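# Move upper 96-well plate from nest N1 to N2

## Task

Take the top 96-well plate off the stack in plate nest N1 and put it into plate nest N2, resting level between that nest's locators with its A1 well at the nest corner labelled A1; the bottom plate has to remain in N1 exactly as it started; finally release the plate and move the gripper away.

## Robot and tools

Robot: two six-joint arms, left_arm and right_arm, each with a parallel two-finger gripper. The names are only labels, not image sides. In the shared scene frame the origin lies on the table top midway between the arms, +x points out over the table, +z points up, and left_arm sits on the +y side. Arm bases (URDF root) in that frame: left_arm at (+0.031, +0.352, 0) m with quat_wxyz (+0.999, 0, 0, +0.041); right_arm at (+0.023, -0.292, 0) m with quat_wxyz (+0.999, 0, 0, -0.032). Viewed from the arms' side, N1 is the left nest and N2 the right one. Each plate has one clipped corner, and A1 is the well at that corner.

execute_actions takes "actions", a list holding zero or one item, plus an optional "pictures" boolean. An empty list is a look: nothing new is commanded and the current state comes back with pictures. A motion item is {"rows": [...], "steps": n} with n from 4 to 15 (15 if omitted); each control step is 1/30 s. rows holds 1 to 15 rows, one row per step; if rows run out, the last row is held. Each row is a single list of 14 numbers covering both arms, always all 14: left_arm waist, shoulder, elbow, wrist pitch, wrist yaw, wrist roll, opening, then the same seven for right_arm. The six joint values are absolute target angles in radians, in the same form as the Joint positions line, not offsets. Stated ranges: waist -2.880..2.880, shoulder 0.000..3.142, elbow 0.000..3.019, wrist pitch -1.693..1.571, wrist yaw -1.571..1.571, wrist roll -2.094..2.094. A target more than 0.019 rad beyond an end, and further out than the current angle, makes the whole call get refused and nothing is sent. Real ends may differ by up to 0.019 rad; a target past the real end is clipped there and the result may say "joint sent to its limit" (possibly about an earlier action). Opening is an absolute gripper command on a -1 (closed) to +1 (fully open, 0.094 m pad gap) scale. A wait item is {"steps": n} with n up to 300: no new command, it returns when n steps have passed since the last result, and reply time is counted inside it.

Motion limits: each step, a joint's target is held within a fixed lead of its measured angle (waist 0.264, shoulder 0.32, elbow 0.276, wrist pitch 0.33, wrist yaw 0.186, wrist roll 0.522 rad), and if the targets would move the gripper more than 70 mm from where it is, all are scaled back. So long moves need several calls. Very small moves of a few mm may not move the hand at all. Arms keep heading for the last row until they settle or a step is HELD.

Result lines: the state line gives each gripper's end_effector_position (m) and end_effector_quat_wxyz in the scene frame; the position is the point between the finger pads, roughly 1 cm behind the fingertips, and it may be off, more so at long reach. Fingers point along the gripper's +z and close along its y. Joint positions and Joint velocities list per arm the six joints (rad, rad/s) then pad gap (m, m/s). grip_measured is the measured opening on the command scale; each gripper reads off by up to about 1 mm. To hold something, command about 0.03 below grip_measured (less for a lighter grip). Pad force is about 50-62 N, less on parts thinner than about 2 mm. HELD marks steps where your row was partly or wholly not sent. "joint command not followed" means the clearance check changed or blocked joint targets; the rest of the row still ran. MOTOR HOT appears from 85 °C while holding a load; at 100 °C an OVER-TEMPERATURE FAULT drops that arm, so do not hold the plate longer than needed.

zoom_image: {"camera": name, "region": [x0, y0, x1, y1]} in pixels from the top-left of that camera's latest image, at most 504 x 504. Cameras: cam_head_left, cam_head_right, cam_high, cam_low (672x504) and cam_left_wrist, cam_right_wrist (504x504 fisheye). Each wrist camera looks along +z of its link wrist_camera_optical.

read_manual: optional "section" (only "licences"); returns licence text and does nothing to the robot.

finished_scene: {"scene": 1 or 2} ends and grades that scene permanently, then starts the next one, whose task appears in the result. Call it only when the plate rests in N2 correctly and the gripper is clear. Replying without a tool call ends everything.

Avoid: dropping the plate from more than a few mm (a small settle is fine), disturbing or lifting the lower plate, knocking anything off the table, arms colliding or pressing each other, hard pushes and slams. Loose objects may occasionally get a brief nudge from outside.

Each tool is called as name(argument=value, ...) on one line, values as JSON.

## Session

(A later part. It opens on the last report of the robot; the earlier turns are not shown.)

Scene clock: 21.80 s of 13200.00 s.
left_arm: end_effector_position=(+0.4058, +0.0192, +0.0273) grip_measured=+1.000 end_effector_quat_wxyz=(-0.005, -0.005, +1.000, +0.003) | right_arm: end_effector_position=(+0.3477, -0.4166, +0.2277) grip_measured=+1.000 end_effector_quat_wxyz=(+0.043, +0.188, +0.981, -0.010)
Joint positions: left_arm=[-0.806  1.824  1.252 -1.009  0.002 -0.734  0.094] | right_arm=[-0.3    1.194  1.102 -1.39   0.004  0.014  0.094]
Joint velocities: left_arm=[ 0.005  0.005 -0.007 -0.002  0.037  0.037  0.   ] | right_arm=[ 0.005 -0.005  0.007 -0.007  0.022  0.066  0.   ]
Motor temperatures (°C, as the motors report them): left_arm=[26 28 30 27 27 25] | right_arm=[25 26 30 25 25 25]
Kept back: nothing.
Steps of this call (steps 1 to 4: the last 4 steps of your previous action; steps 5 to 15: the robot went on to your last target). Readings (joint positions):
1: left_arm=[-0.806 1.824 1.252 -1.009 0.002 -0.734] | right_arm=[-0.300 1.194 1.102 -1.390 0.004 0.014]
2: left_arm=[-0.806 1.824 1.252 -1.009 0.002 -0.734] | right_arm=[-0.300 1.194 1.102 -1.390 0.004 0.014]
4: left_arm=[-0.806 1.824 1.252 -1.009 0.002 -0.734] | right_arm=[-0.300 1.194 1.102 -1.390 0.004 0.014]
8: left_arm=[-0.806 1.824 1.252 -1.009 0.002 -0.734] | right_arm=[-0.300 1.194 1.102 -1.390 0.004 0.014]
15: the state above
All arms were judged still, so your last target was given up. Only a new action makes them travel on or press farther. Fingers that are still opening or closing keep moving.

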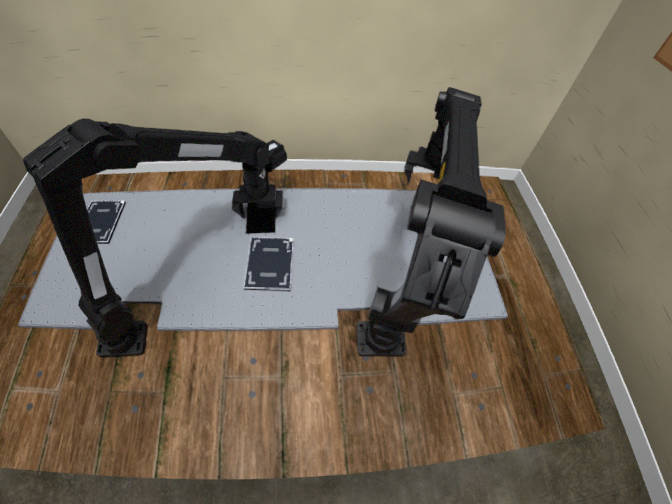

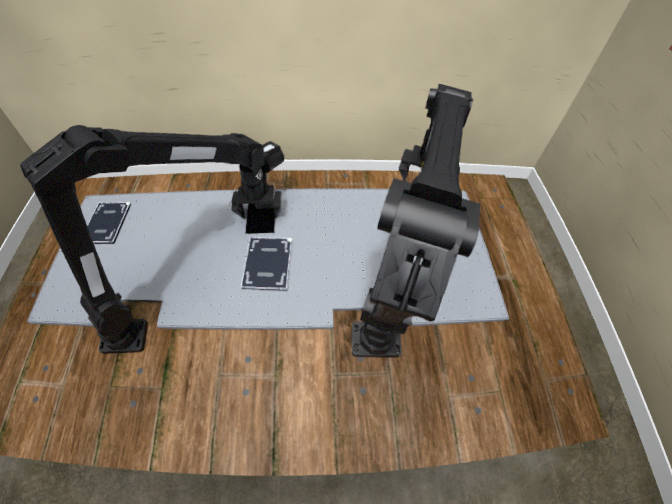

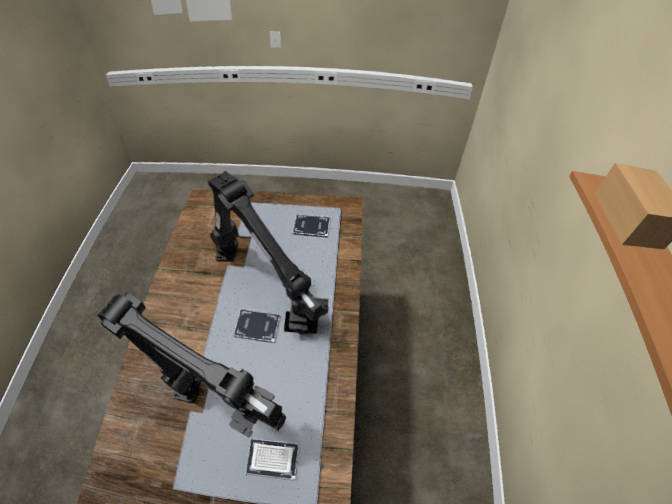

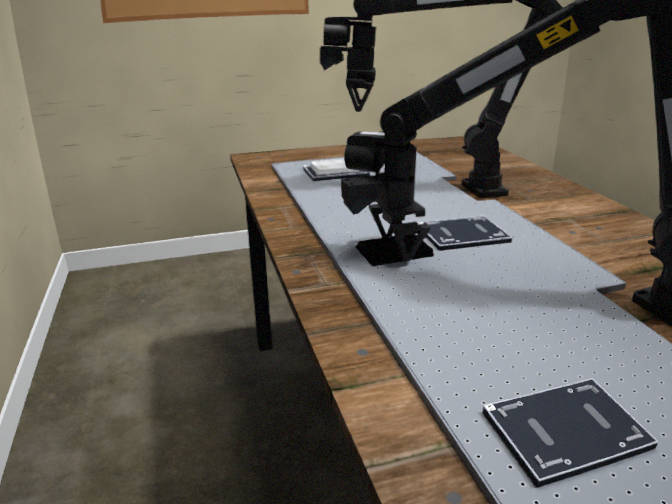

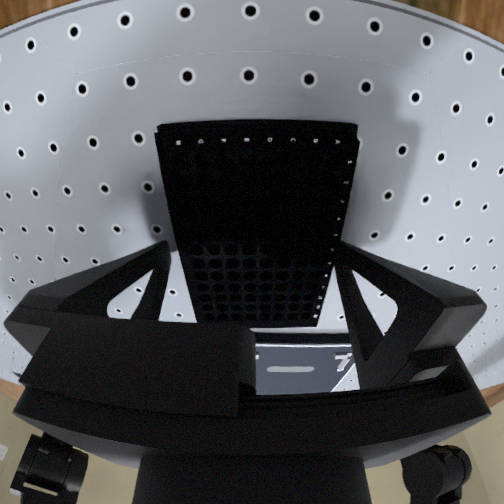

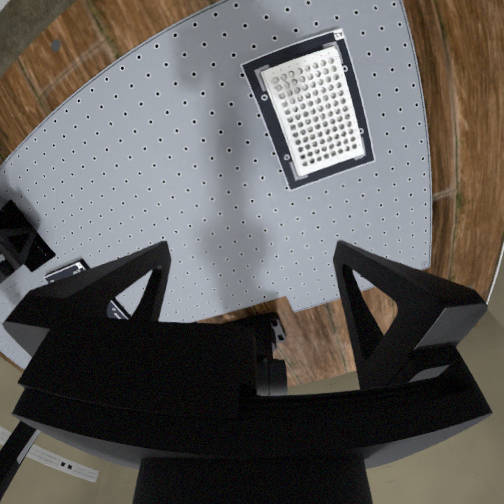

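execute_actions(actions=[{"rows":[[-0.815,1.824,1.26,-1.0,0,-0.74,0.7,-0.3,1.2,1.1,-1.4,0,0,1]],"steps":15}])

execute_actions(actions=[{"rows":[[-0.815,1.81,1.32,-1.05,0,-0.74,0.7,-0.3,1.2,1.1,-1.4,0,0,1],[-0.815,1.795,1.335,-1.08,0,-0.74,0.7,-0.3,1.2,1.1,-1.4,0,0,1],[-0.815,1.78,1.35,-1.11,0,-0.74,0.7,-0.3,1.2,1.1,-1.4,0,0,1],[-0.815,1.765,1.365,-1.14,0,-0.74,0.7,-0.3,1.2,1.1,-1.4,0,0,1],[-0.815,1.75,1.38,-1.17,0,-0.74,0.7,-0.3,1.2,1.1,-1.4,0,0,1],[-0.815,1.735,1.39,-1.19,0,-0.74,0.7,-0.3,1.2,1.1,-1.4,0,0,1]],"steps":15}])

execute_actions(actions=[{"rows":[[0.35,1.461,1.14,-1.259,0,0.5,0.7,-0.3,1.2,1.1,-1.4,0,0,1]],"steps":15}])

execute_actions(actions=[{"steps":50}])

execute_actions(actions=[{"rows":[[0.35,1.54,1.005,-1.03,0,0.5,0.7,-0.3,1.2,1.1,-1.4,0,0,1]],"steps":15}])

execute_actions(actions=[{"steps":25}], pictures=true)

Scene clock: 22.77 s of 13200.00 s.
left_arm: end_effector_position=(+0.4059, +0.0193, +0.0273) grip_measured=+0.733 end_effector_quat_wxyz=(-0.004, -0.005, +1.000, +0.003) | right_arm: end_effector_position=(+0.3477, -0.4166, +0.2277) grip_measured=+1.000 end_effector_quat_wxyz=(+0.043, +0.188, +0.981, -0.010)
Joint positions: left_arm=[-0.806  1.824  1.252 -1.009  0.001 -0.734  0.081] | right_arm=[-0.3    1.194  1.102 -1.39   0.004  0.014  0.094]
Joint velocities: left_arm=[-0.005  0.005  0.012 -0.007 -0.022  0.037  0.   ] | right_arm=[-0.015 -0.005 -0.002  0.002  0.051 -0.022  0.   ]
Motor temperatures (°C, as the motors report them): left_arm=[26 28 29 27 27 25] | right_arm=[25 26 30 25 25 25]
Steps of this call (steps 1 to 18: nothing new was sent; steps 19 to 29: the first 11 steps of this action). Readings (joint positions):
19: left_arm=[-0.806 1.824 1.252 -1.009 0.003 -0.734] | right_arm=[-0.300 1.194 1.102 -1.390 0.004 0.014]
20: left_arm=[-0.806 1.824 1.252 -1.009 0.001 -0.734] | right_arm=[-0.300 1.194 1.102 -1.390 0.004 0.014]
22: left_arm=[-0.806 1.824 1.252 -1.009 0.001 -0.734] | right_arm=[-0.300 1.194 1.102 -1.390 0.004 0.014]
26: left_arm=[-0.806 1.824 1.252 -1.009 0.001 -0.734] | right_arm=[-0.300 1.194 1.102 -1.390 0.004 0.014]
29: the state above

Scene clock: 23.27 s of 13200.00 s.
left_arm: end_effector_position=(+0.4078, +0.0176, +0.0939) grip_measured=+0.733 end_effector_quat_wxyz=(-0.004, -0.005, +1.000, +0.003) | right_arm: end_effector_position=(+0.3477, -0.4166, +0.2277) grip_measured=+1.000 end_effector_quat_wxyz=(+0.043, +0.188, +0.981, -0.010)
Joint positions: left_arm=[-0.806  1.748  1.34  -1.173  0.001 -0.734  0.081] | right_arm=[-0.3    1.194  1.102 -1.39   0.004  0.014  0.094]
Joint velocities: left_arm=[-0.015 -0.337  0.173 -0.046 -0.007 -0.022  0.001] | right_arm=[-0.005  0.005  0.007 -0.012 -0.007 -0.037  0.   ]
Motor temperatures (°C, as the motors report them): left_arm=[26 28 30 27 27 25] | right_arm=[25 26 30 25 25 25]
Steps of this call (steps 1 to 4: the last 4 steps of your previous action; steps 5 to 15: the first 11 steps of this action). Readings (joint positions):
5: left_arm=[-0.806 1.824 1.254 -1.014 0.001 -0.734] | right_arm=[-0.300 1.194 1.102 -1.390 0.004 0.014]
6: left_arm=[-0.806 1.824 1.259 -1.028 0.001 -0.734] | right_arm=[-0.300 1.194 1.102 -1.390 0.004 0.014]
8: left_arm=[-0.806 1.821 1.277 -1.075 0.001 -0.734] | right_arm=[-0.300 1.194 1.102 -1.390 0.004 0.014]
12: left_arm=[-0.806 1.786 1.319 -1.159 0.001 -0.734] | right_arm=[-0.300 1.194 1.102 -1.390 0.004 0.014]
15: the state above

Scene clock: 23.77 s of 13200.00 s.
left_arm: end_effector_position=(+0.4276, +0.1950, +0.1370) grip_measured=+0.733 end_effector_quat_wxyz=(-0.002, +0.086, +0.996, -0.002) | right_arm: end_effector_position=(+0.3477, -0.4166, +0.2277) grip_measured=+1.000 end_effector_quat_wxyz=(+0.043, +0.188, +0.981, -0.010)
Joint positions: left_arm=[-0.456  1.514  1.168 -1.228  0.004 -0.201  0.081] | right_arm=[-0.3    1.194  1.102 -1.39   0.004  0.014  0.094]
Joint velocities: left_arm=[ 1.548 -0.386 -0.071 -0.061  0.051  1.707  0.   ] | right_arm=[-0.024  0.005 -0.007 -0.002 -0.022  0.022  0.   ]
Motor temperatures (°C, as the motors report them): left_arm=[26 28 29 27 27 25] | right_arm=[25 26 30 25 25 25]
Steps of this call (steps 1 to 4: the last 4 steps of your previous action; steps 5 to 15: the first 11 steps of this action). Readings (joint positions):
5: left_arm=[-0.801 1.717 1.345 -1.175 0.003 -0.703] | right_arm=[-0.300 1.194 1.102 -1.390 0.004 0.014]
6: left_arm=[-0.792 1.701 1.321 -1.177 0.004 -0.661] | right_arm=[-0.300 1.194 1.102 -1.390 0.004 0.014]
8: left_arm=[-0.750 1.654 1.262 -1.191 0.004 -0.575] | right_arm=[-0.300 1.194 1.102 -1.390 0.004 0.014]
12: left_arm=[-0.603 1.562 1.185 -1.218 0.004 -0.373] | right_arm=[-0.300 1.194 1.102 -1.390 0.004 0.014]
15: the state above

Scene clock: 25.43 s of 13200.00 s.
left_arm: end_effector_position=(+0.4055, +0.5261, +0.1431) grip_measured=+0.733 end_effector_quat_wxyz=(-0.004, +0.028, +1.000, -0.001) | right_arm: end_effector_position=(+0.3477, -0.4166, +0.2277) grip_measured=+1.000 end_effector_quat_wxyz=(+0.043, +0.188, +0.981, -0.010)
Joint positions: left_arm=[ 0.354  1.478  1.145 -1.246 -0.002  0.492  0.081] | right_arm=[-0.3    1.194  1.102 -1.39   0.004  0.014  0.094]
Joint velocities: left_arm=[-0.015 -0.005 -0.002 -0.007 -0.037 -0.051  0.   ] | right_arm=[-0.015  0.015  0.017 -0.002 -0.066  0.022  0.   ]
Motor temperatures (°C, as the motors report them): left_arm=[26 28 29 27 27 25] | right_arm=[25 26 30 25 25 25]
Kept back: nothing.
Steps of this call (steps 1 to 4: the last 4 steps of your previous action; steps 5 to 45: the robot went on to your last target; steps 46 to 50: nothing new was sent). Readings (joint positions):
1: left_arm=[-0.403 1.503 1.166 -1.229 0.004 -0.142] | right_arm=[-0.300 1.194 1.102 -1.390 0.004 0.014]
2: left_arm=[-0.348 1.494 1.165 -1.230 0.004 -0.082] | right_arm=[-0.300 1.194 1.102 -1.390 0.004 0.014]
4: left_arm=[-0.237 1.484 1.165 -1.231 0.004 0.038] | right_arm=[-0.300 1.194 1.102 -1.390 0.004 0.014]
8: left_arm=[-0.011 1.482 1.164 -1.231 0.004 0.221] | right_arm=[-0.300 1.194 1.102 -1.390 0.004 0.014]
50: the state above
All arms were judged still, so your last target was given up. Only a new action makes them travel on or press farther. Fingers that are still opening or closing keep moving.

Scene clock: 25.80 s of 13200.00 s.
left_arm: end_effector_position=(+0.3916, +0.5196, +0.0609) grip_measured=+0.733 end_effector_quat_wxyz=(-0.018, +0.028, +0.999, -0.008) | right_arm: end_effector_position=(+0.3477, -0.4166, +0.2277) grip_measured=+1.000 end_effector_quat_wxyz=(+0.043, +0.188, +0.981, -0.010)
Joint positions: left_arm=[ 0.354  1.557  0.995 -1.049 -0.002  0.492  0.081] | right_arm=[-0.3    1.194  1.102 -1.39   0.004  0.014  0.094]
Joint velocities: left_arm=[ 0.005 -0.015 -0.012  0.051 -0.037  0.051 -0.001] | right_arm=[-0.015 -0.005 -0.002 -0.012  0.022  0.022  0.   ]
Motor temperatures (°C, as the motors report them): left_arm=[26 28 29 27 27 25] | right_arm=[25 26 30 25 25 25]
Steps of this call (steps 1 to 11: the first 11 steps of this action). Readings (joint positions):
1: left_arm=[0.354 1.478 1.128 -1.211 -0.002 0.492] | right_arm=[-0.300 1.194 1.102 -1.390 0.004 0.014]
2: left_arm=[0.354 1.474 1.100 -1.144 -0.002 0.492] | right_arm=[-0.300 1.194 1.102 -1.390 0.004 0.014]
4: left_arm=[0.354 1.490 1.044 -1.074 -0.002 0.492] | right_arm=[-0.300 1.194 1.102 -1.390 0.004 0.014]
8: left_arm=[0.354 1.546 0.997 -1.054 -0.002 0.492] | right_arm=[-0.300 1.194 1.102 -1.390 0.004 0.014]
11: the state above

Scene clock: 26.63 s of 13200.00 s.
left_arm: end_effector_position=(+0.3926, +0.5201, +0.0620) grip_measured=+0.733 end_effector_quat_wxyz=(-0.015, +0.028, +0.999, -0.006) | right_arm: end_effector_position=(+0.3477, -0.4166, +0.2277) grip_measured=+1.000 end_effector_quat_wxyz=(+0.043, +0.188, +0.981, -0.010)
Joint positions: left_arm=[ 0.354  1.554  0.995 -1.045 -0.002  0.492  0.081] | right_arm=[-0.3    1.194  1.102 -1.39   0.004  0.014  0.094]
Joint velocities: left_arm=[-0.015 -0.005 -0.007  0.002  0.007  0.051 -0.   ] | right_arm=[ 0.015  0.005 -0.002 -0.002 -0.007 -0.11   0.   ]
Motor temperatures (°C, as the motors report them): left_arm=[26 28 29 27 27 25] | right_arm=[25 26 30 25 25 25]
Kept back: nothing.
Steps of this call (steps 1 to 4: the last 4 steps of your previous action; steps 5 to 15: the robot went on to your last target; steps 16 to 25: nothing new was sent). Readings (joint positions):
1: left_arm=[0.354 1.555 0.995 -1.046 -0.002 0.492] | right_arm=[-0.300 1.194 1.102 -1.390 0.004 0.014]
2: left_arm=[0.354 1.554 0.995 -1.045 -0.002 0.492] | right_arm=[-0.300 1.194 1.102 -1.390 0.004 0.014]
4: left_arm=[0.354 1.554 0.995 -1.045 -0.002 0.492] | right_arm=[-0.300 1.194 1.102 -1.390 0.004 0.014]
8: left_arm=[0.354 1.554 0.995 -1.045 -0.002 0.492] | right_arm=[-0.300 1.194 1.102 -1.390 0.004 0.014]
25: the state above
All arms were judged still, so your last target was given up. Only a new action makes them travel on or press farther. Fingers that are still opening or closing keep moving.

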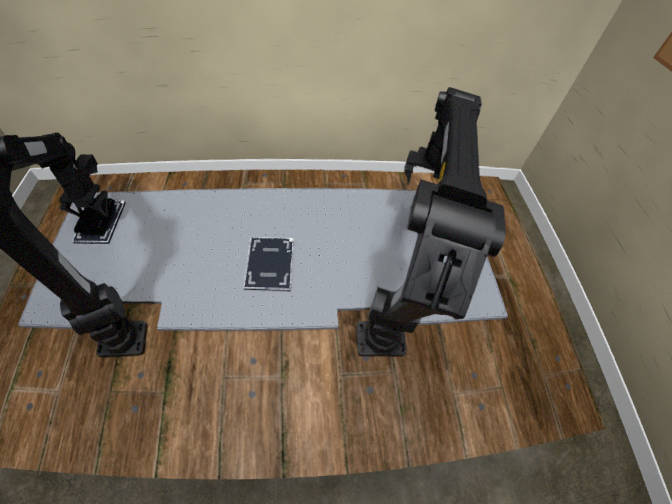

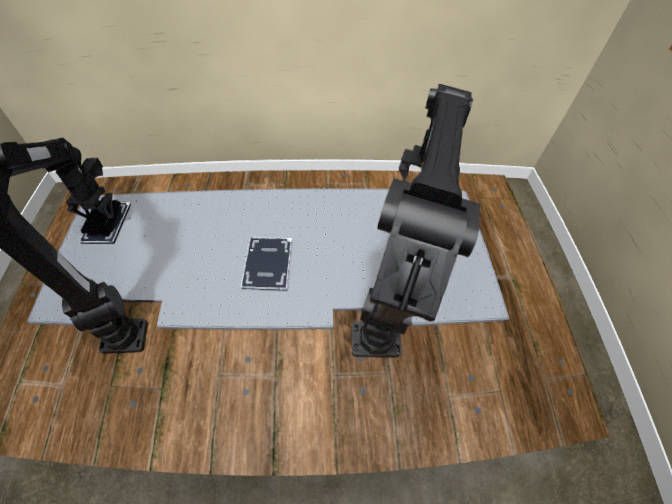

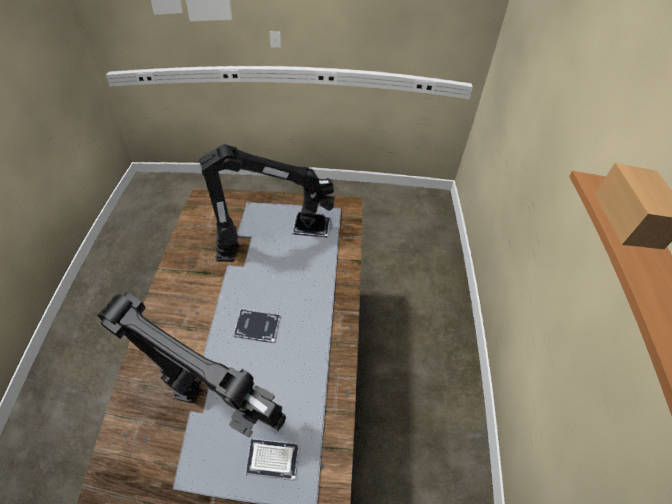

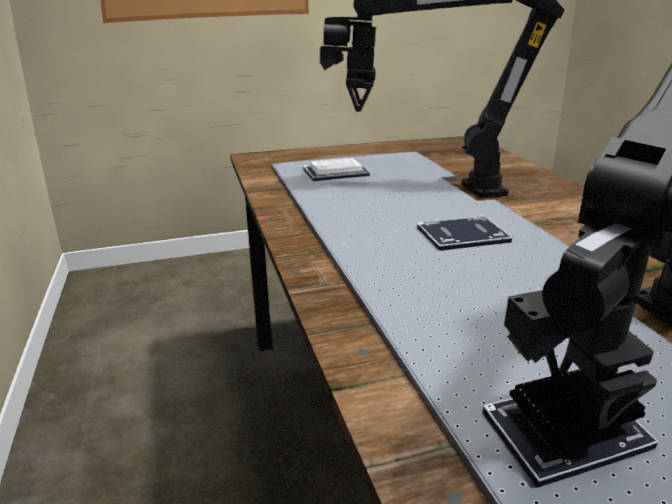

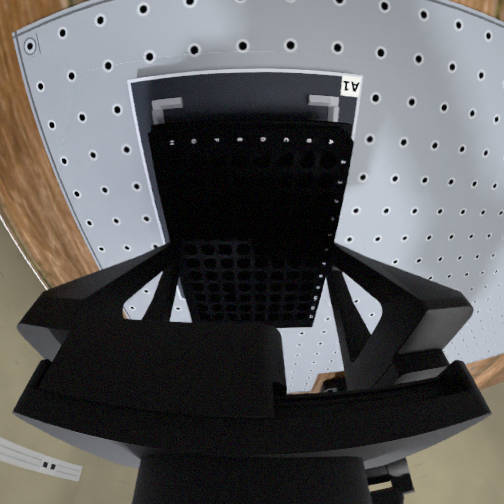

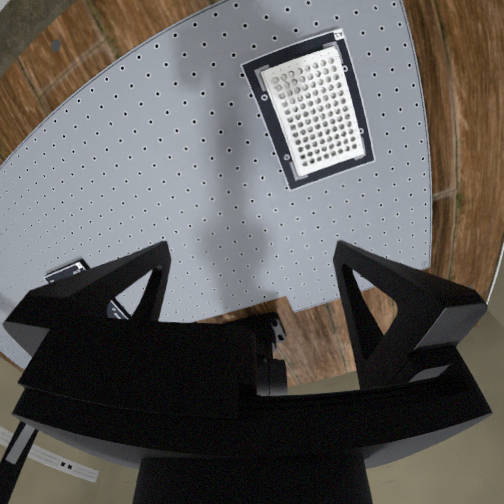

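execute_actions(actions=[{"rows":[[0.352,1.575,0.965,-0.953,0,0.465,0.69,-0.3,1.2,1.1,-1.4,0,0,1]],"steps":15}])

execute_actions(actions=[{"steps":25}], pictures=true)

zoom_image(camera="cam_left_wrist", region=[100,50,400,250])

Scene clock: 27.20 s of 13200.00 s.
left_arm: end_effector_position=(+0.3983, +0.5228, +0.0496) grip_measured=+0.733 end_effector_quat_wxyz=(+0.003, +0.020, +1.000, +0.002) | right_arm: end_effector_position=(+0.3477, -0.4166, +0.2277) grip_measured=+1.000 end_effector_quat_wxyz=(+0.043, +0.188, +0.981, -0.010)
Joint positions: left_arm=[ 0.354  1.564  0.969 -0.968 -0.002  0.475  0.081] | right_arm=[-0.3    1.194  1.102 -1.39   0.004  0.014  0.094]
Joint velocities: left_arm=[ 0.015 -0.005  0.012  0.027  0.022  0.051 -0.   ] | right_arm=[-0.015 -0.005  0.002  0.002  0.022 -0.007  0.   ]
Motor temperatures (°C, as the motors report them): left_arm=[26 28 29 27 27 25] | right_arm=[25 25 30 25 25 25]
Steps of this call (steps 1 to 6: nothing new was sent; steps 7 to 17: the first 11 steps of this action). Readings (joint positions):
7: left_arm=[0.354 1.554 0.991 -1.032 -0.002 0.489] | right_arm=[-0.300 1.194 1.102 -1.390 0.004 0.014]
8: left_arm=[0.354 1.554 0.985 -1.007 -0.002 0.486] | right_arm=[-0.300 1.194 1.102 -1.390 0.004 0.014]
10: left_arm=[0.354 1.558 0.976 -0.980 -0.002 0.482] | right_arm=[-0.300 1.194 1.102 -1.390 0.004 0.014]
14: left_arm=[0.354 1.564 0.969 -0.970 -0.002 0.477] | right_arm=[-0.300 1.194 1.102 -1.390 0.004 0.014]
17: the state above

Scene clock: 28.03 s of 13200.00 s.
left_arm: end_effector_position=(+0.3983, +0.5228, +0.0496) grip_measured=+0.733 end_effector_quat_wxyz=(+0.003, +0.019, +1.000, +0.003) | right_arm: end_effector_position=(+0.3477, -0.4166, +0.2277) grip_measured=+1.000 end_effector_quat_wxyz=(+0.043, +0.188, +0.981, -0.010)
Joint positions: left_arm=[ 0.354  1.564  0.969 -0.968 -0.002  0.473  0.081] | right_arm=[-0.3    1.194  1.102 -1.39   0.004  0.014  0.094]
Joint velocities: left_arm=[-0.015 -0.024 -0.007  0.002  0.066 -0.007  0.001] | right_arm=[-0.005 -0.005 -0.007  0.007 -0.007 -0.037  0.   ]
Motor temperatures (°C, as the motors report them): left_arm=[26 28 29 27 27 25] | right_arm=[25 25 30 25 25 25]
Kept back: nothing.
Steps of this call (steps 1 to 4: the last 4 steps of your previous action; steps 5 to 15: the robot went on to your last target; steps 16 to 25: nothing new was sent). Readings (joint positions):
1: left_arm=[0.354 1.564 0.969 -0.968 -0.002 0.475] | right_arm=[-0.300 1.194 1.102 -1.390 0.004 0.014]
2: left_arm=[0.354 1.564 0.969 -0.968 -0.002 0.474] | right_arm=[-0.300 1.194 1.102 -1.390 0.004 0.014]
4: left_arm=[0.354 1.564 0.969 -0.968 -0.002 0.474] | right_arm=[-0.300 1.194 1.102 -1.390 0.004 0.014]
8: left_arm=[0.354 1.564 0.969 -0.968 -0.002 0.474] | right_arm=[-0.300 1.194 1.102 -1.390 0.004 0.014]
25: the state above
All arms were judged still, so your last target was given up. Only a new action makes them travel on or press farther. Fingers that are still opening or closing keep moving.

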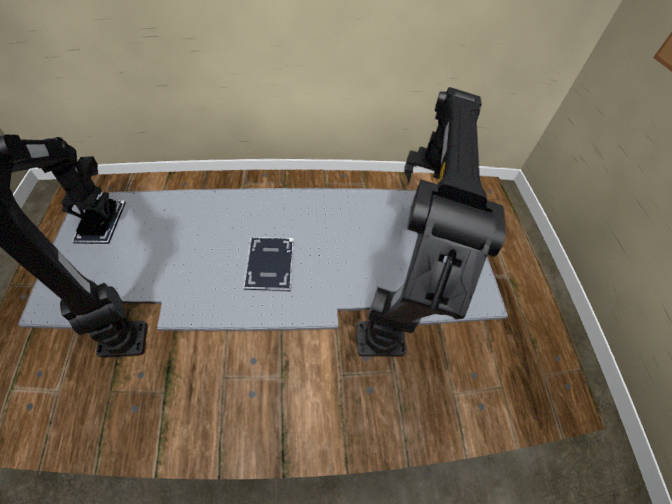

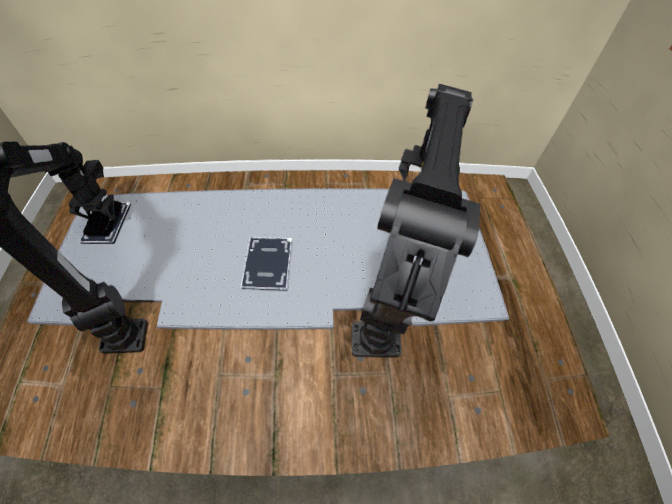

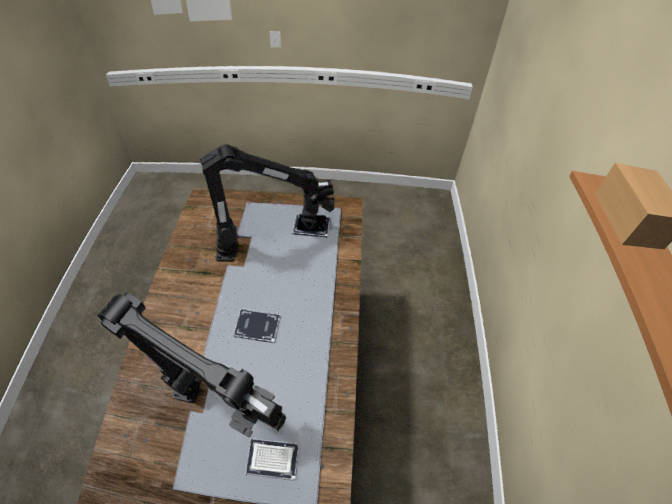

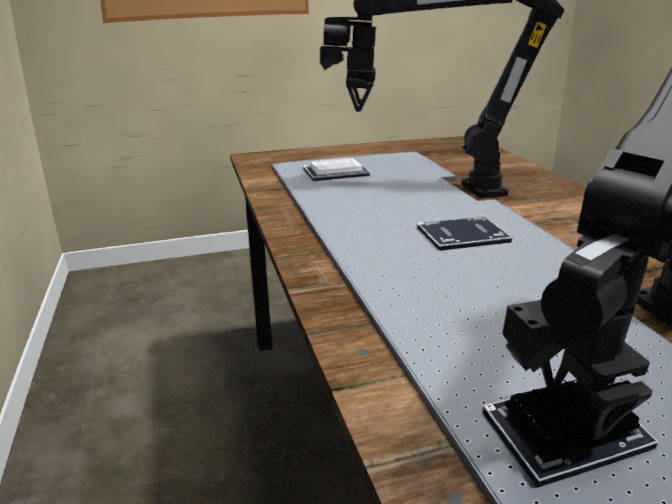

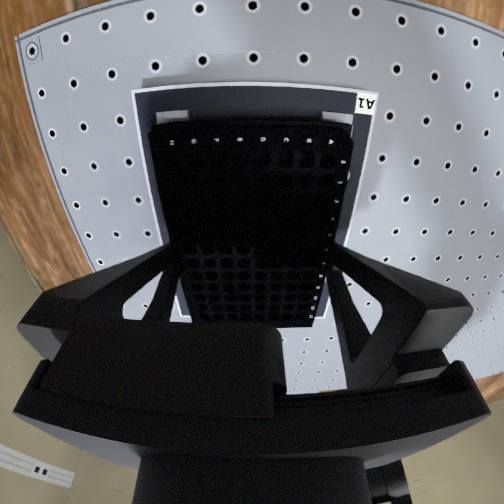

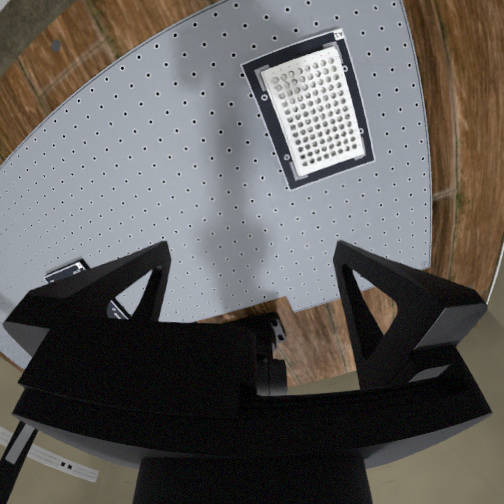

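Region (100, 50, 400, 250) of cam_left_wrist's 504x504 image, scaled by 1.680, with more detail than that image has.

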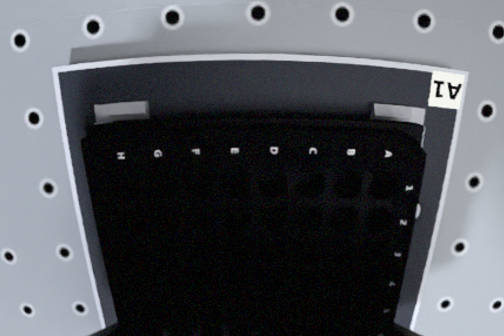

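execute_actions(actions=[{"rows":[[0.342,1.585,0.957,-0.953,0,0.47,0.69,-0.3,1.2,1.1,-1.4,0,0,1]],"steps":15}])

execute_actions(actions=[{"steps":20}], pictures=true)

zoom_image(camera="cam_left_wrist", region=[100,50,400,250])

Scene clock: 28.63 s of 13200.00 s.
left_arm: end_effector_position=(+0.3954, +0.5214, +0.0451) grip_measured=+0.733 end_effector_quat_wxyz=(-0.003, +0.019, +1.000, -0.000) | right_arm: end_effector_position=(+0.3477, -0.4166, +0.2277) grip_measured=+1.000 end_effector_quat_wxyz=(+0.043, +0.188, +0.981, -0.010)
Joint positions: left_arm=[ 0.354  1.571  0.963 -0.967 -0.002  0.473  0.081] | right_arm=[-0.3    1.194  1.102 -1.39   0.004  0.014  0.094]
Joint velocities: left_arm=[-0.005  0.005 -0.002 -0.022  0.007  0.022 -0.   ] | right_arm=[ 0.005  0.005 -0.007 -0.002 -0.051  0.022  0.   ]
Motor temperatures (°C, as the motors report them): left_arm=[26 28 29 27 27 25] | right_arm=[25 25 30 25 25 25]
Steps of this call (steps 1 to 7: nothing new was sent; steps 8 to 18: the first 11 steps of this action). Readings (joint positions):
8: left_arm=[0.354 1.564 0.968 -0.968 -0.002 0.473] | right_arm=[-0.300 1.194 1.102 -1.390 0.004 0.014]
9: left_arm=[0.354 1.564 0.968 -0.967 -0.002 0.473] | right_arm=[-0.300 1.194 1.102 -1.390 0.004 0.014]
11: left_arm=[0.354 1.566 0.965 -0.967 -0.002 0.473] | right_arm=[-0.300 1.194 1.102 -1.390 0.004 0.014]
15: left_arm=[0.354 1.570 0.963 -0.967 -0.002 0.473] | right_arm=[-0.300 1.194 1.102 -1.390 0.004 0.014]
18: the state above

Scene clock: 29.30 s of 13200.00 s.
left_arm: end_effector_position=(+0.3954, +0.5214, +0.0451) grip_measured=+0.733 end_effector_quat_wxyz=(-0.003, +0.019, +1.000, -0.000) | right_arm: end_effector_position=(+0.3477, -0.4166, +0.2277) grip_measured=+1.000 end_effector_quat_wxyz=(+0.043, +0.188, +0.981, -0.010)
Joint positions: left_arm=[ 0.354  1.571  0.963 -0.967 -0.002  0.473  0.081] | right_arm=[-0.3    1.194  1.102 -1.39   0.004  0.014  0.094]
Joint velocities: left_arm=[-0.024 -0.005  0.012 -0.017  0.007  0.037  0.   ] | right_arm=[ 0.005 -0.015 -0.017 -0.012  0.051  0.022  0.   ]
Motor temperatures (°C, as the motors report them): left_arm=[26 28 29 27 27 25] | right_arm=[25 25 30 25 25 25]
Kept back: nothing.
Steps of this call (steps 1 to 4: the last 4 steps of your previous action; steps 5 to 15: the robot went on to your last target; steps 16 to 20: nothing new was sent). Readings (joint positions):
1: left_arm=[0.354 1.571 0.963 -0.967 -0.002 0.473] | right_arm=[-0.300 1.194 1.102 -1.390 0.004 0.014]
2: left_arm=[0.354 1.571 0.963 -0.967 -0.002 0.473] | right_arm=[-0.300 1.194 1.102 -1.390 0.004 0.014]
4: left_arm=[0.354 1.571 0.963 -0.967 -0.002 0.473] | right_arm=[-0.300 1.194 1.102 -1.390 0.004 0.014]
8: left_arm=[0.354 1.571 0.963 -0.967 -0.002 0.473] | right_arm=[-0.300 1.194 1.102 -1.390 0.004 0.014]
20: the state above
All arms were judged still, so your last target was given up. Only a new action makes them travel on or press farther. Fingers that are still opening or closing keep moving.

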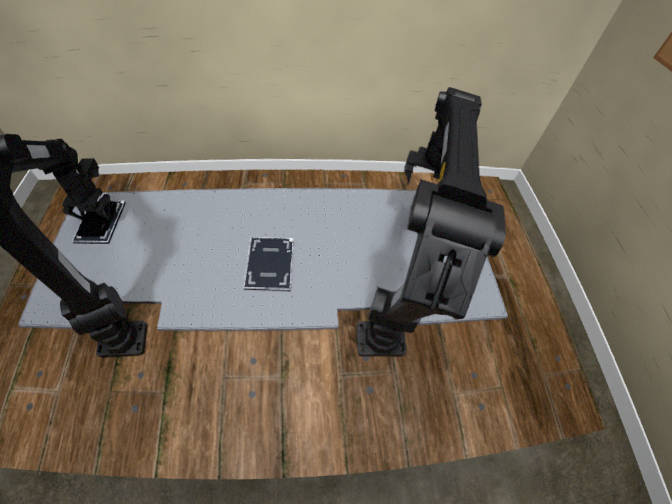

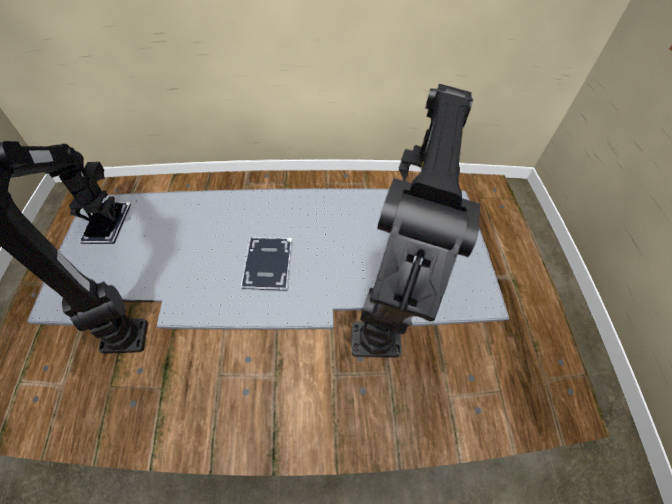

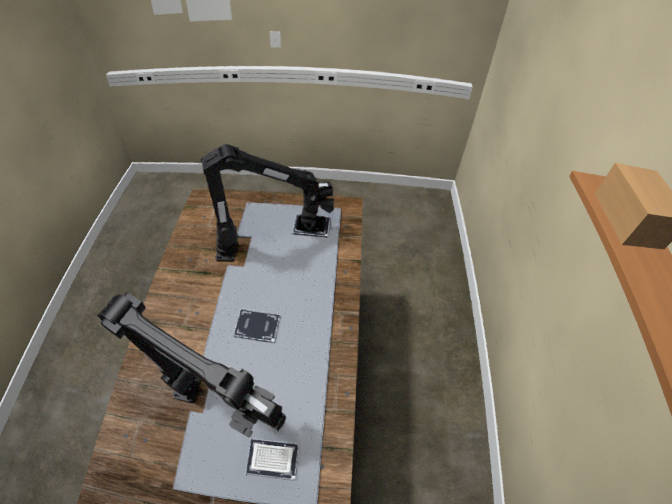

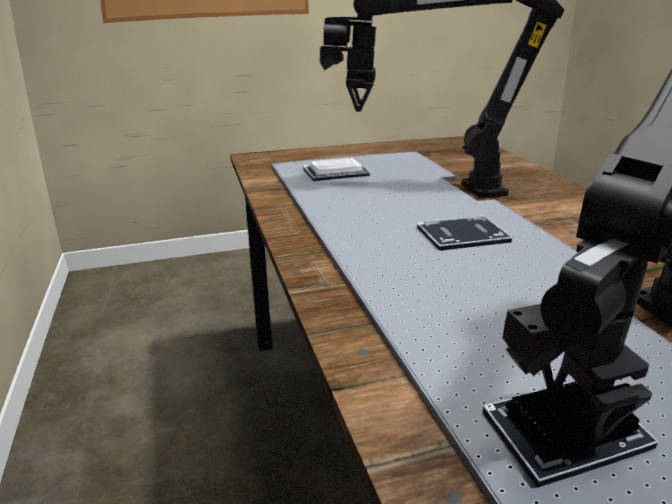

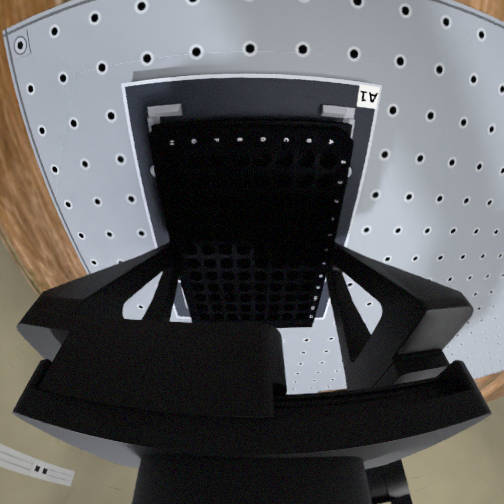

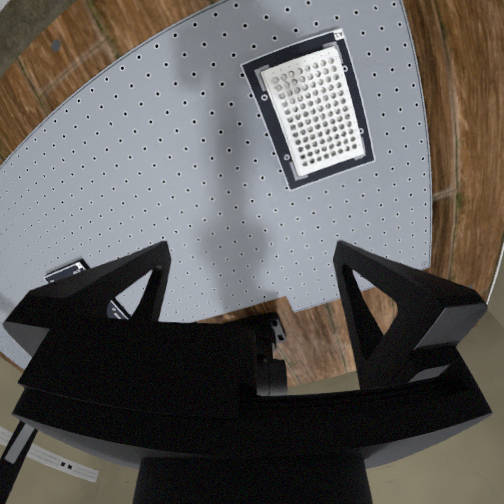

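Region (100, 50, 400, 250) of cam_left_wrist's 504x504 image, scaled by 1.680, with more detail than that image has.

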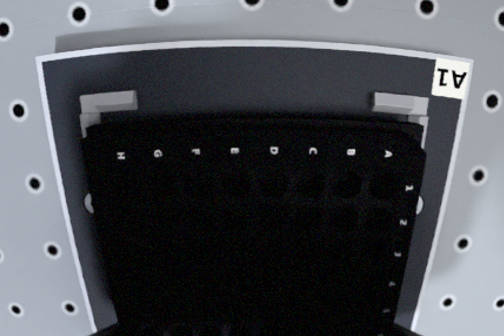

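execute_actions(actions=[{"rows":[[0.35,1.615,0.96,-0.925,0,0.48,0.69,-0.3,1.2,1.1,-1.4,0,0,1]],"steps":15}])

execute_actions(actions=[{"steps":20}], pictures=true)

zoom_image(camera="cam_left_wrist", region=[100,50,400,250])

zoom_image(camera="cam_low", region=[460,350,672,500])

Scene clock: 29.87 s of 13200.00 s.
left_arm: end_effector_position=(+0.3991, +0.5230, +0.0387) grip_measured=+0.733 end_effector_quat_wxyz=(-0.000, +0.020, +1.000, +0.001) | right_arm: end_effector_position=(+0.3477, -0.4166, +0.2277) grip_measured=+1.000 end_effector_quat_wxyz=(+0.043, +0.188, +0.981, -0.010)
Joint positions: left_arm=[ 0.354  1.588  0.963 -0.945 -0.001  0.476  0.081] | right_arm=[-0.3    1.194  1.102 -1.39   0.004  0.014  0.094]
Joint velocities: left_arm=[ 0.005  0.005  0.002 -0.017  0.037 -0.022  0.001] | right_arm=[-0.005 -0.015 -0.017  0.007  0.066 -0.007  0.   ]
Motor temperatures (°C, as the motors report them): left_arm=[26 28 29 27 27 25] | right_arm=[25 25 30 25 25 25]
Steps of this call (steps 1 to 6: nothing new was sent; steps 7 to 17: the first 11 steps of this action). Readings (joint positions):
7: left_arm=[0.354 1.573 0.963 -0.964 -0.002 0.473] | right_arm=[-0.300 1.194 1.102 -1.390 0.004 0.014]
8: left_arm=[0.354 1.576 0.963 -0.955 -0.002 0.473] | right_arm=[-0.300 1.194 1.102 -1.390 0.004 0.014]
10: left_arm=[0.354 1.587 0.963 -0.945 -0.002 0.474] | right_arm=[-0.300 1.194 1.102 -1.390 0.004 0.014]
14: left_arm=[0.354 1.588 0.963 -0.945 -0.001 0.476] | right_arm=[-0.300 1.194 1.102 -1.390 0.004 0.014]
17: the state above

Scene clock: 30.53 s of 13200.00 s.
left_arm: end_effector_position=(+0.3991, +0.5230, +0.0387) grip_measured=+0.733 end_effector_quat_wxyz=(-0.000, +0.020, +1.000, +0.001) | right_arm: end_effector_position=(+0.3477, -0.4166, +0.2277) grip_measured=+1.000 end_effector_quat_wxyz=(+0.043, +0.188, +0.981, -0.010)
Joint positions: left_arm=[ 0.354  1.588  0.963 -0.945 -0.001  0.476  0.081] | right_arm=[-0.3    1.194  1.102 -1.39   0.004  0.014  0.094]
Joint velocities: left_arm=[-0.005  0.005 -0.002  0.002 -0.022  0.037 -0.001] | right_arm=[ 0.005  0.005  0.002  0.002 -0.022 -0.11   0.   ]
Motor temperatures (°C, as the motors report them): left_arm=[26 28 29 27 27 25] | right_arm=[25 25 30 25 25 25]
Kept back: nothing.
Steps of this call (steps 1 to 4: the last 4 steps of your previous action; steps 5 to 15: the robot went on to your last target; steps 16 to 20: nothing new was sent). Readings (joint positions):
1: left_arm=[0.354 1.588 0.963 -0.945 -0.001 0.476] | right_arm=[-0.300 1.194 1.102 -1.390 0.004 0.014]
2: left_arm=[0.354 1.588 0.963 -0.945 -0.001 0.476] | right_arm=[-0.300 1.194 1.102 -1.390 0.004 0.014]
4: left_arm=[0.354 1.588 0.963 -0.945 -0.001 0.476] | right_arm=[-0.300 1.194 1.102 -1.390 0.004 0.014]
8: left_arm=[0.354 1.588 0.963 -0.945 -0.001 0.476] | right_arm=[-0.300 1.194 1.102 -1.390 0.004 0.014]
20: the state above
All arms were judged still, so your last target was given up. Only a new action makes them travel on or press farther. Fingers that are still opening or closing keep moving.

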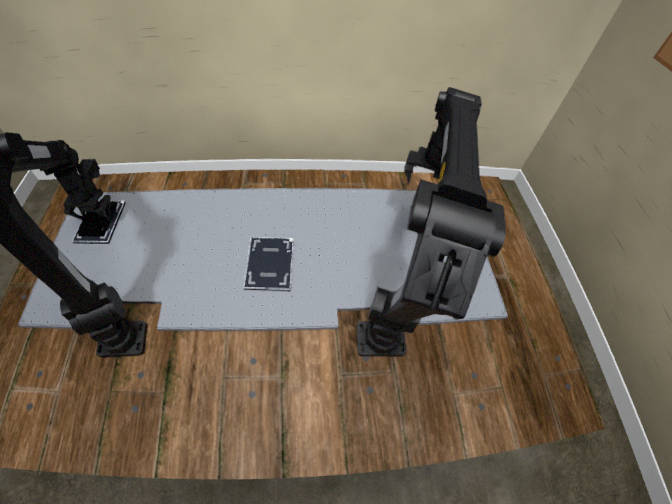

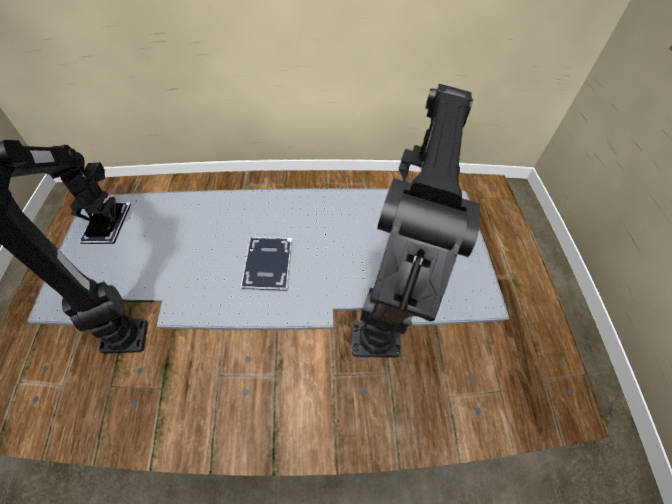

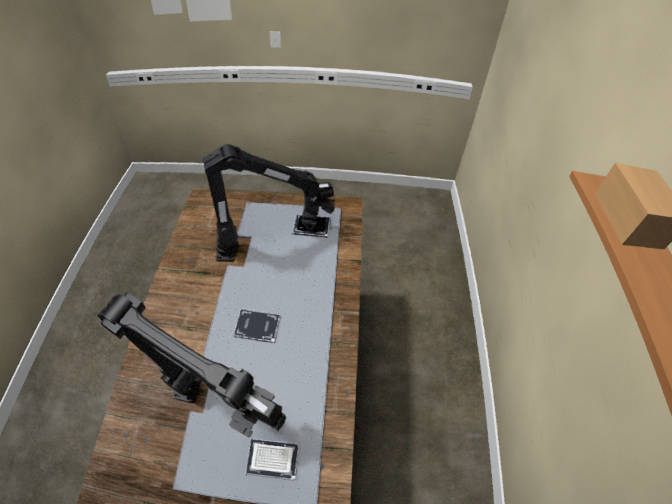

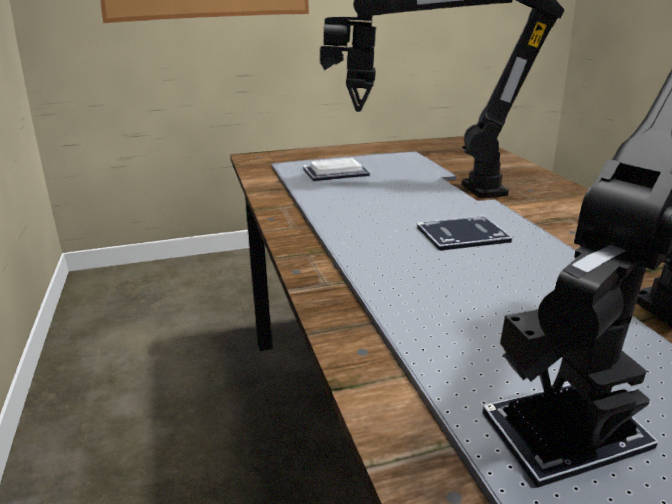

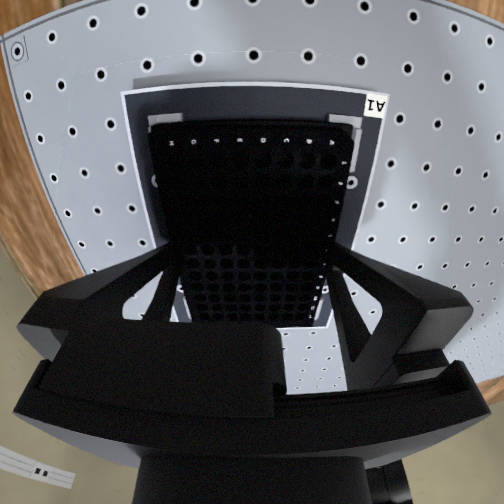

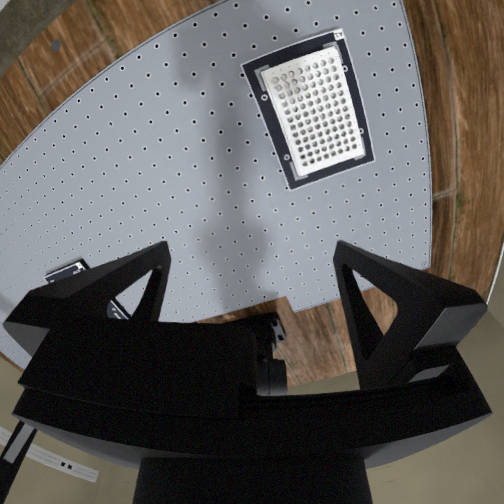

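Region (100, 50, 400, 250) of cam_left_wrist's 504x504 image, scaled by 1.680, with more detail than that image has.

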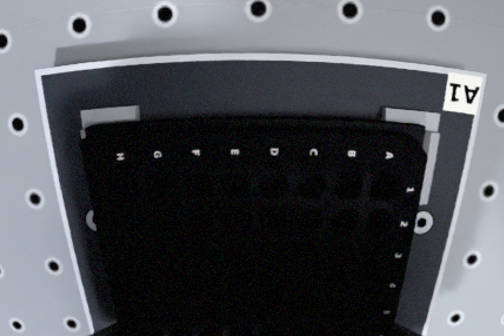

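Region (460, 350, 672, 500) of cam_low's 672x504 image, scaled by 2.377, with more detail than that image has; it fills the top 357 rows of this view, and the rest is white.

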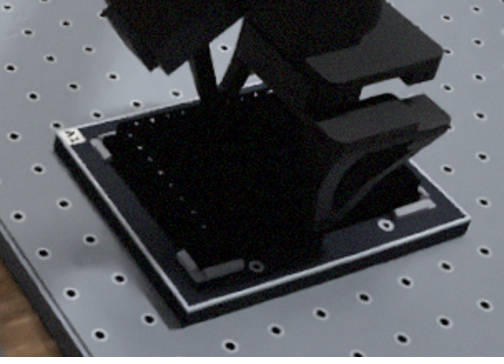

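execute_actions(actions=[{"rows":[[0.35,1.56,0.96,-0.945,0,0.48,0.69,-0.3,1.2,1.1,-1.4,0,0,1]],"steps":15}])

execute_actions(actions=[{"rows":[[0.338,1.56,0.96,-0.968,0,0.48,0.69,-0.3,1.2,1.1,-1.4,0,0,1]],"steps":15}])

execute_actions(actions=[{"steps":10}])

Scene clock: 31.80 s of 13200.00 s.
left_arm: end_effector_position=(+0.3996, +0.5233, +0.0437) grip_measured=+0.733 end_effector_quat_wxyz=(+0.006, +0.020, +1.000, +0.004) | right_arm: end_effector_position=(+0.3477, -0.4166, +0.2277) grip_measured=+1.000 end_effector_quat_wxyz=(+0.043, +0.188, +0.981, -0.010)
Joint positions: left_arm=[ 0.354  1.574  0.962 -0.946 -0.002  0.476  0.081] | right_arm=[-0.3    1.194  1.102 -1.39   0.004  0.014  0.094]
Joint velocities: left_arm=[-0.015 -0.024 -0.002 -0.007  0.022 -0.007 -0.001] | right_arm=[-0.015 -0.015  0.007 -0.012  0.022 -0.066  0.   ]
Motor temperatures (°C, as the motors report them): left_arm=[26 28 29 27 27 25] | right_arm=[25 25 30 25 25 25]
Steps of this call (steps 1 to 27: nothing new was sent; steps 28 to 38: the first 11 steps of this action). Readings (joint positions):
28: left_arm=[0.354 1.585 0.963 -0.946 -0.001 0.476] | right_arm=[-0.300 1.194 1.102 -1.390 0.004 0.014]
29: left_arm=[0.354 1.582 0.962 -0.946 -0.002 0.476] | right_arm=[-0.300 1.194 1.102 -1.390 0.004 0.014]
31: left_arm=[0.354 1.577 0.962 -0.946 -0.002 0.476] | right_arm=[-0.300 1.194 1.102 -1.390 0.004 0.014]
35: left_arm=[0.354 1.574 0.962 -0.946 -0.002 0.476] | right_arm=[-0.300 1.194 1.102 -1.390 0.004 0.014]
38: the state above

Scene clock: 32.30 s of 13200.00 s.
left_arm: end_effector_position=(+0.3978, +0.5218, +0.0437) grip_measured=+0.733 end_effector_quat_wxyz=(+0.001, +0.021, +1.000, +0.002) | right_arm: end_effector_position=(+0.3477, -0.4166, +0.2277) grip_measured=+1.000 end_effector_quat_wxyz=(+0.043, +0.188, +0.981, -0.010)
Joint positions: left_arm=[ 0.352  1.574  0.962 -0.955 -0.002  0.476  0.081] | right_arm=[-0.3    1.194  1.102 -1.39   0.004  0.014  0.094]
Joint velocities: left_arm=[-0.005 -0.005  0.007 -0.012 -0.066 -0.007 -0.001] | right_arm=[-0.005  0.005 -0.007 -0.032  0.066  0.066  0.   ]
Motor temperatures (°C, as the motors report them): left_arm=[26 28 29 27 27 25] | right_arm=[25 25 30 25 25 25]
Steps of this call (steps 1 to 4: the last 4 steps of your previous action; steps 5 to 15: the first 11 steps of this action). Readings (joint positions):
5: left_arm=[0.354 1.574 0.962 -0.947 -0.002 0.476] | right_arm=[-0.300 1.194 1.102 -1.390 0.004 0.014]
6: left_arm=[0.353 1.574 0.962 -0.950 -0.002 0.476] | right_arm=[-0.300 1.194 1.102 -1.390 0.004 0.014]
8: left_arm=[0.353 1.574 0.962 -0.953 -0.002 0.476] | right_arm=[-0.300 1.194 1.102 -1.390 0.004 0.014]
12: left_arm=[0.352 1.574 0.962 -0.955 -0.002 0.476] | right_arm=[-0.300 1.194 1.102 -1.390 0.004 0.014]
15: the state above

Scene clock: 32.63 s of 13200.00 s.
left_arm: end_effector_position=(+0.3978, +0.5218, +0.0437) grip_measured=+0.733 end_effector_quat_wxyz=(+0.001, +0.021, +1.000, +0.002) | right_arm: end_effector_position=(+0.3477, -0.4166, +0.2277) grip_measured=+1.000 end_effector_quat_wxyz=(+0.043, +0.188, +0.981, -0.010)
Joint positions: left_arm=[ 0.352  1.574  0.962 -0.955 -0.002  0.476  0.081] | right_arm=[-0.3    1.194  1.102 -1.39   0.004  0.014  0.094]
Joint velocities: left_arm=[ 0.005  0.024  0.012 -0.017  0.051  0.037 -0.   ] | right_arm=[-0.005 -0.005  0.002 -0.012 -0.066 -0.022  0.   ]
Motor temperatures (°C, as the motors report them): left_arm=[26 28 29 27 27 25] | right_arm=[25 25 30 25 25 25]
Kept back: nothing.
Steps of this call (steps 1 to 4: the last 4 steps of your previous action; steps 5 to 10: the robot went on to your last target). Readings (joint positions):
1: left_arm=[0.352 1.574 0.962 -0.955 -0.002 0.476] | right_arm=[-0.300 1.194 1.102 -1.390 0.004 0.014]
2: left_arm=[0.352 1.574 0.962 -0.955 -0.002 0.476] | right_arm=[-0.300 1.194 1.102 -1.390 0.004 0.014]
4: left_arm=[0.352 1.574 0.962 -0.955 -0.002 0.476] | right_arm=[-0.300 1.194 1.102 -1.390 0.004 0.014]
8: left_arm=[0.352 1.574 0.962 -0.955 -0.002 0.476] | right_arm=[-0.300 1.194 1.102 -1.390 0.004 0.014]
10: the state above


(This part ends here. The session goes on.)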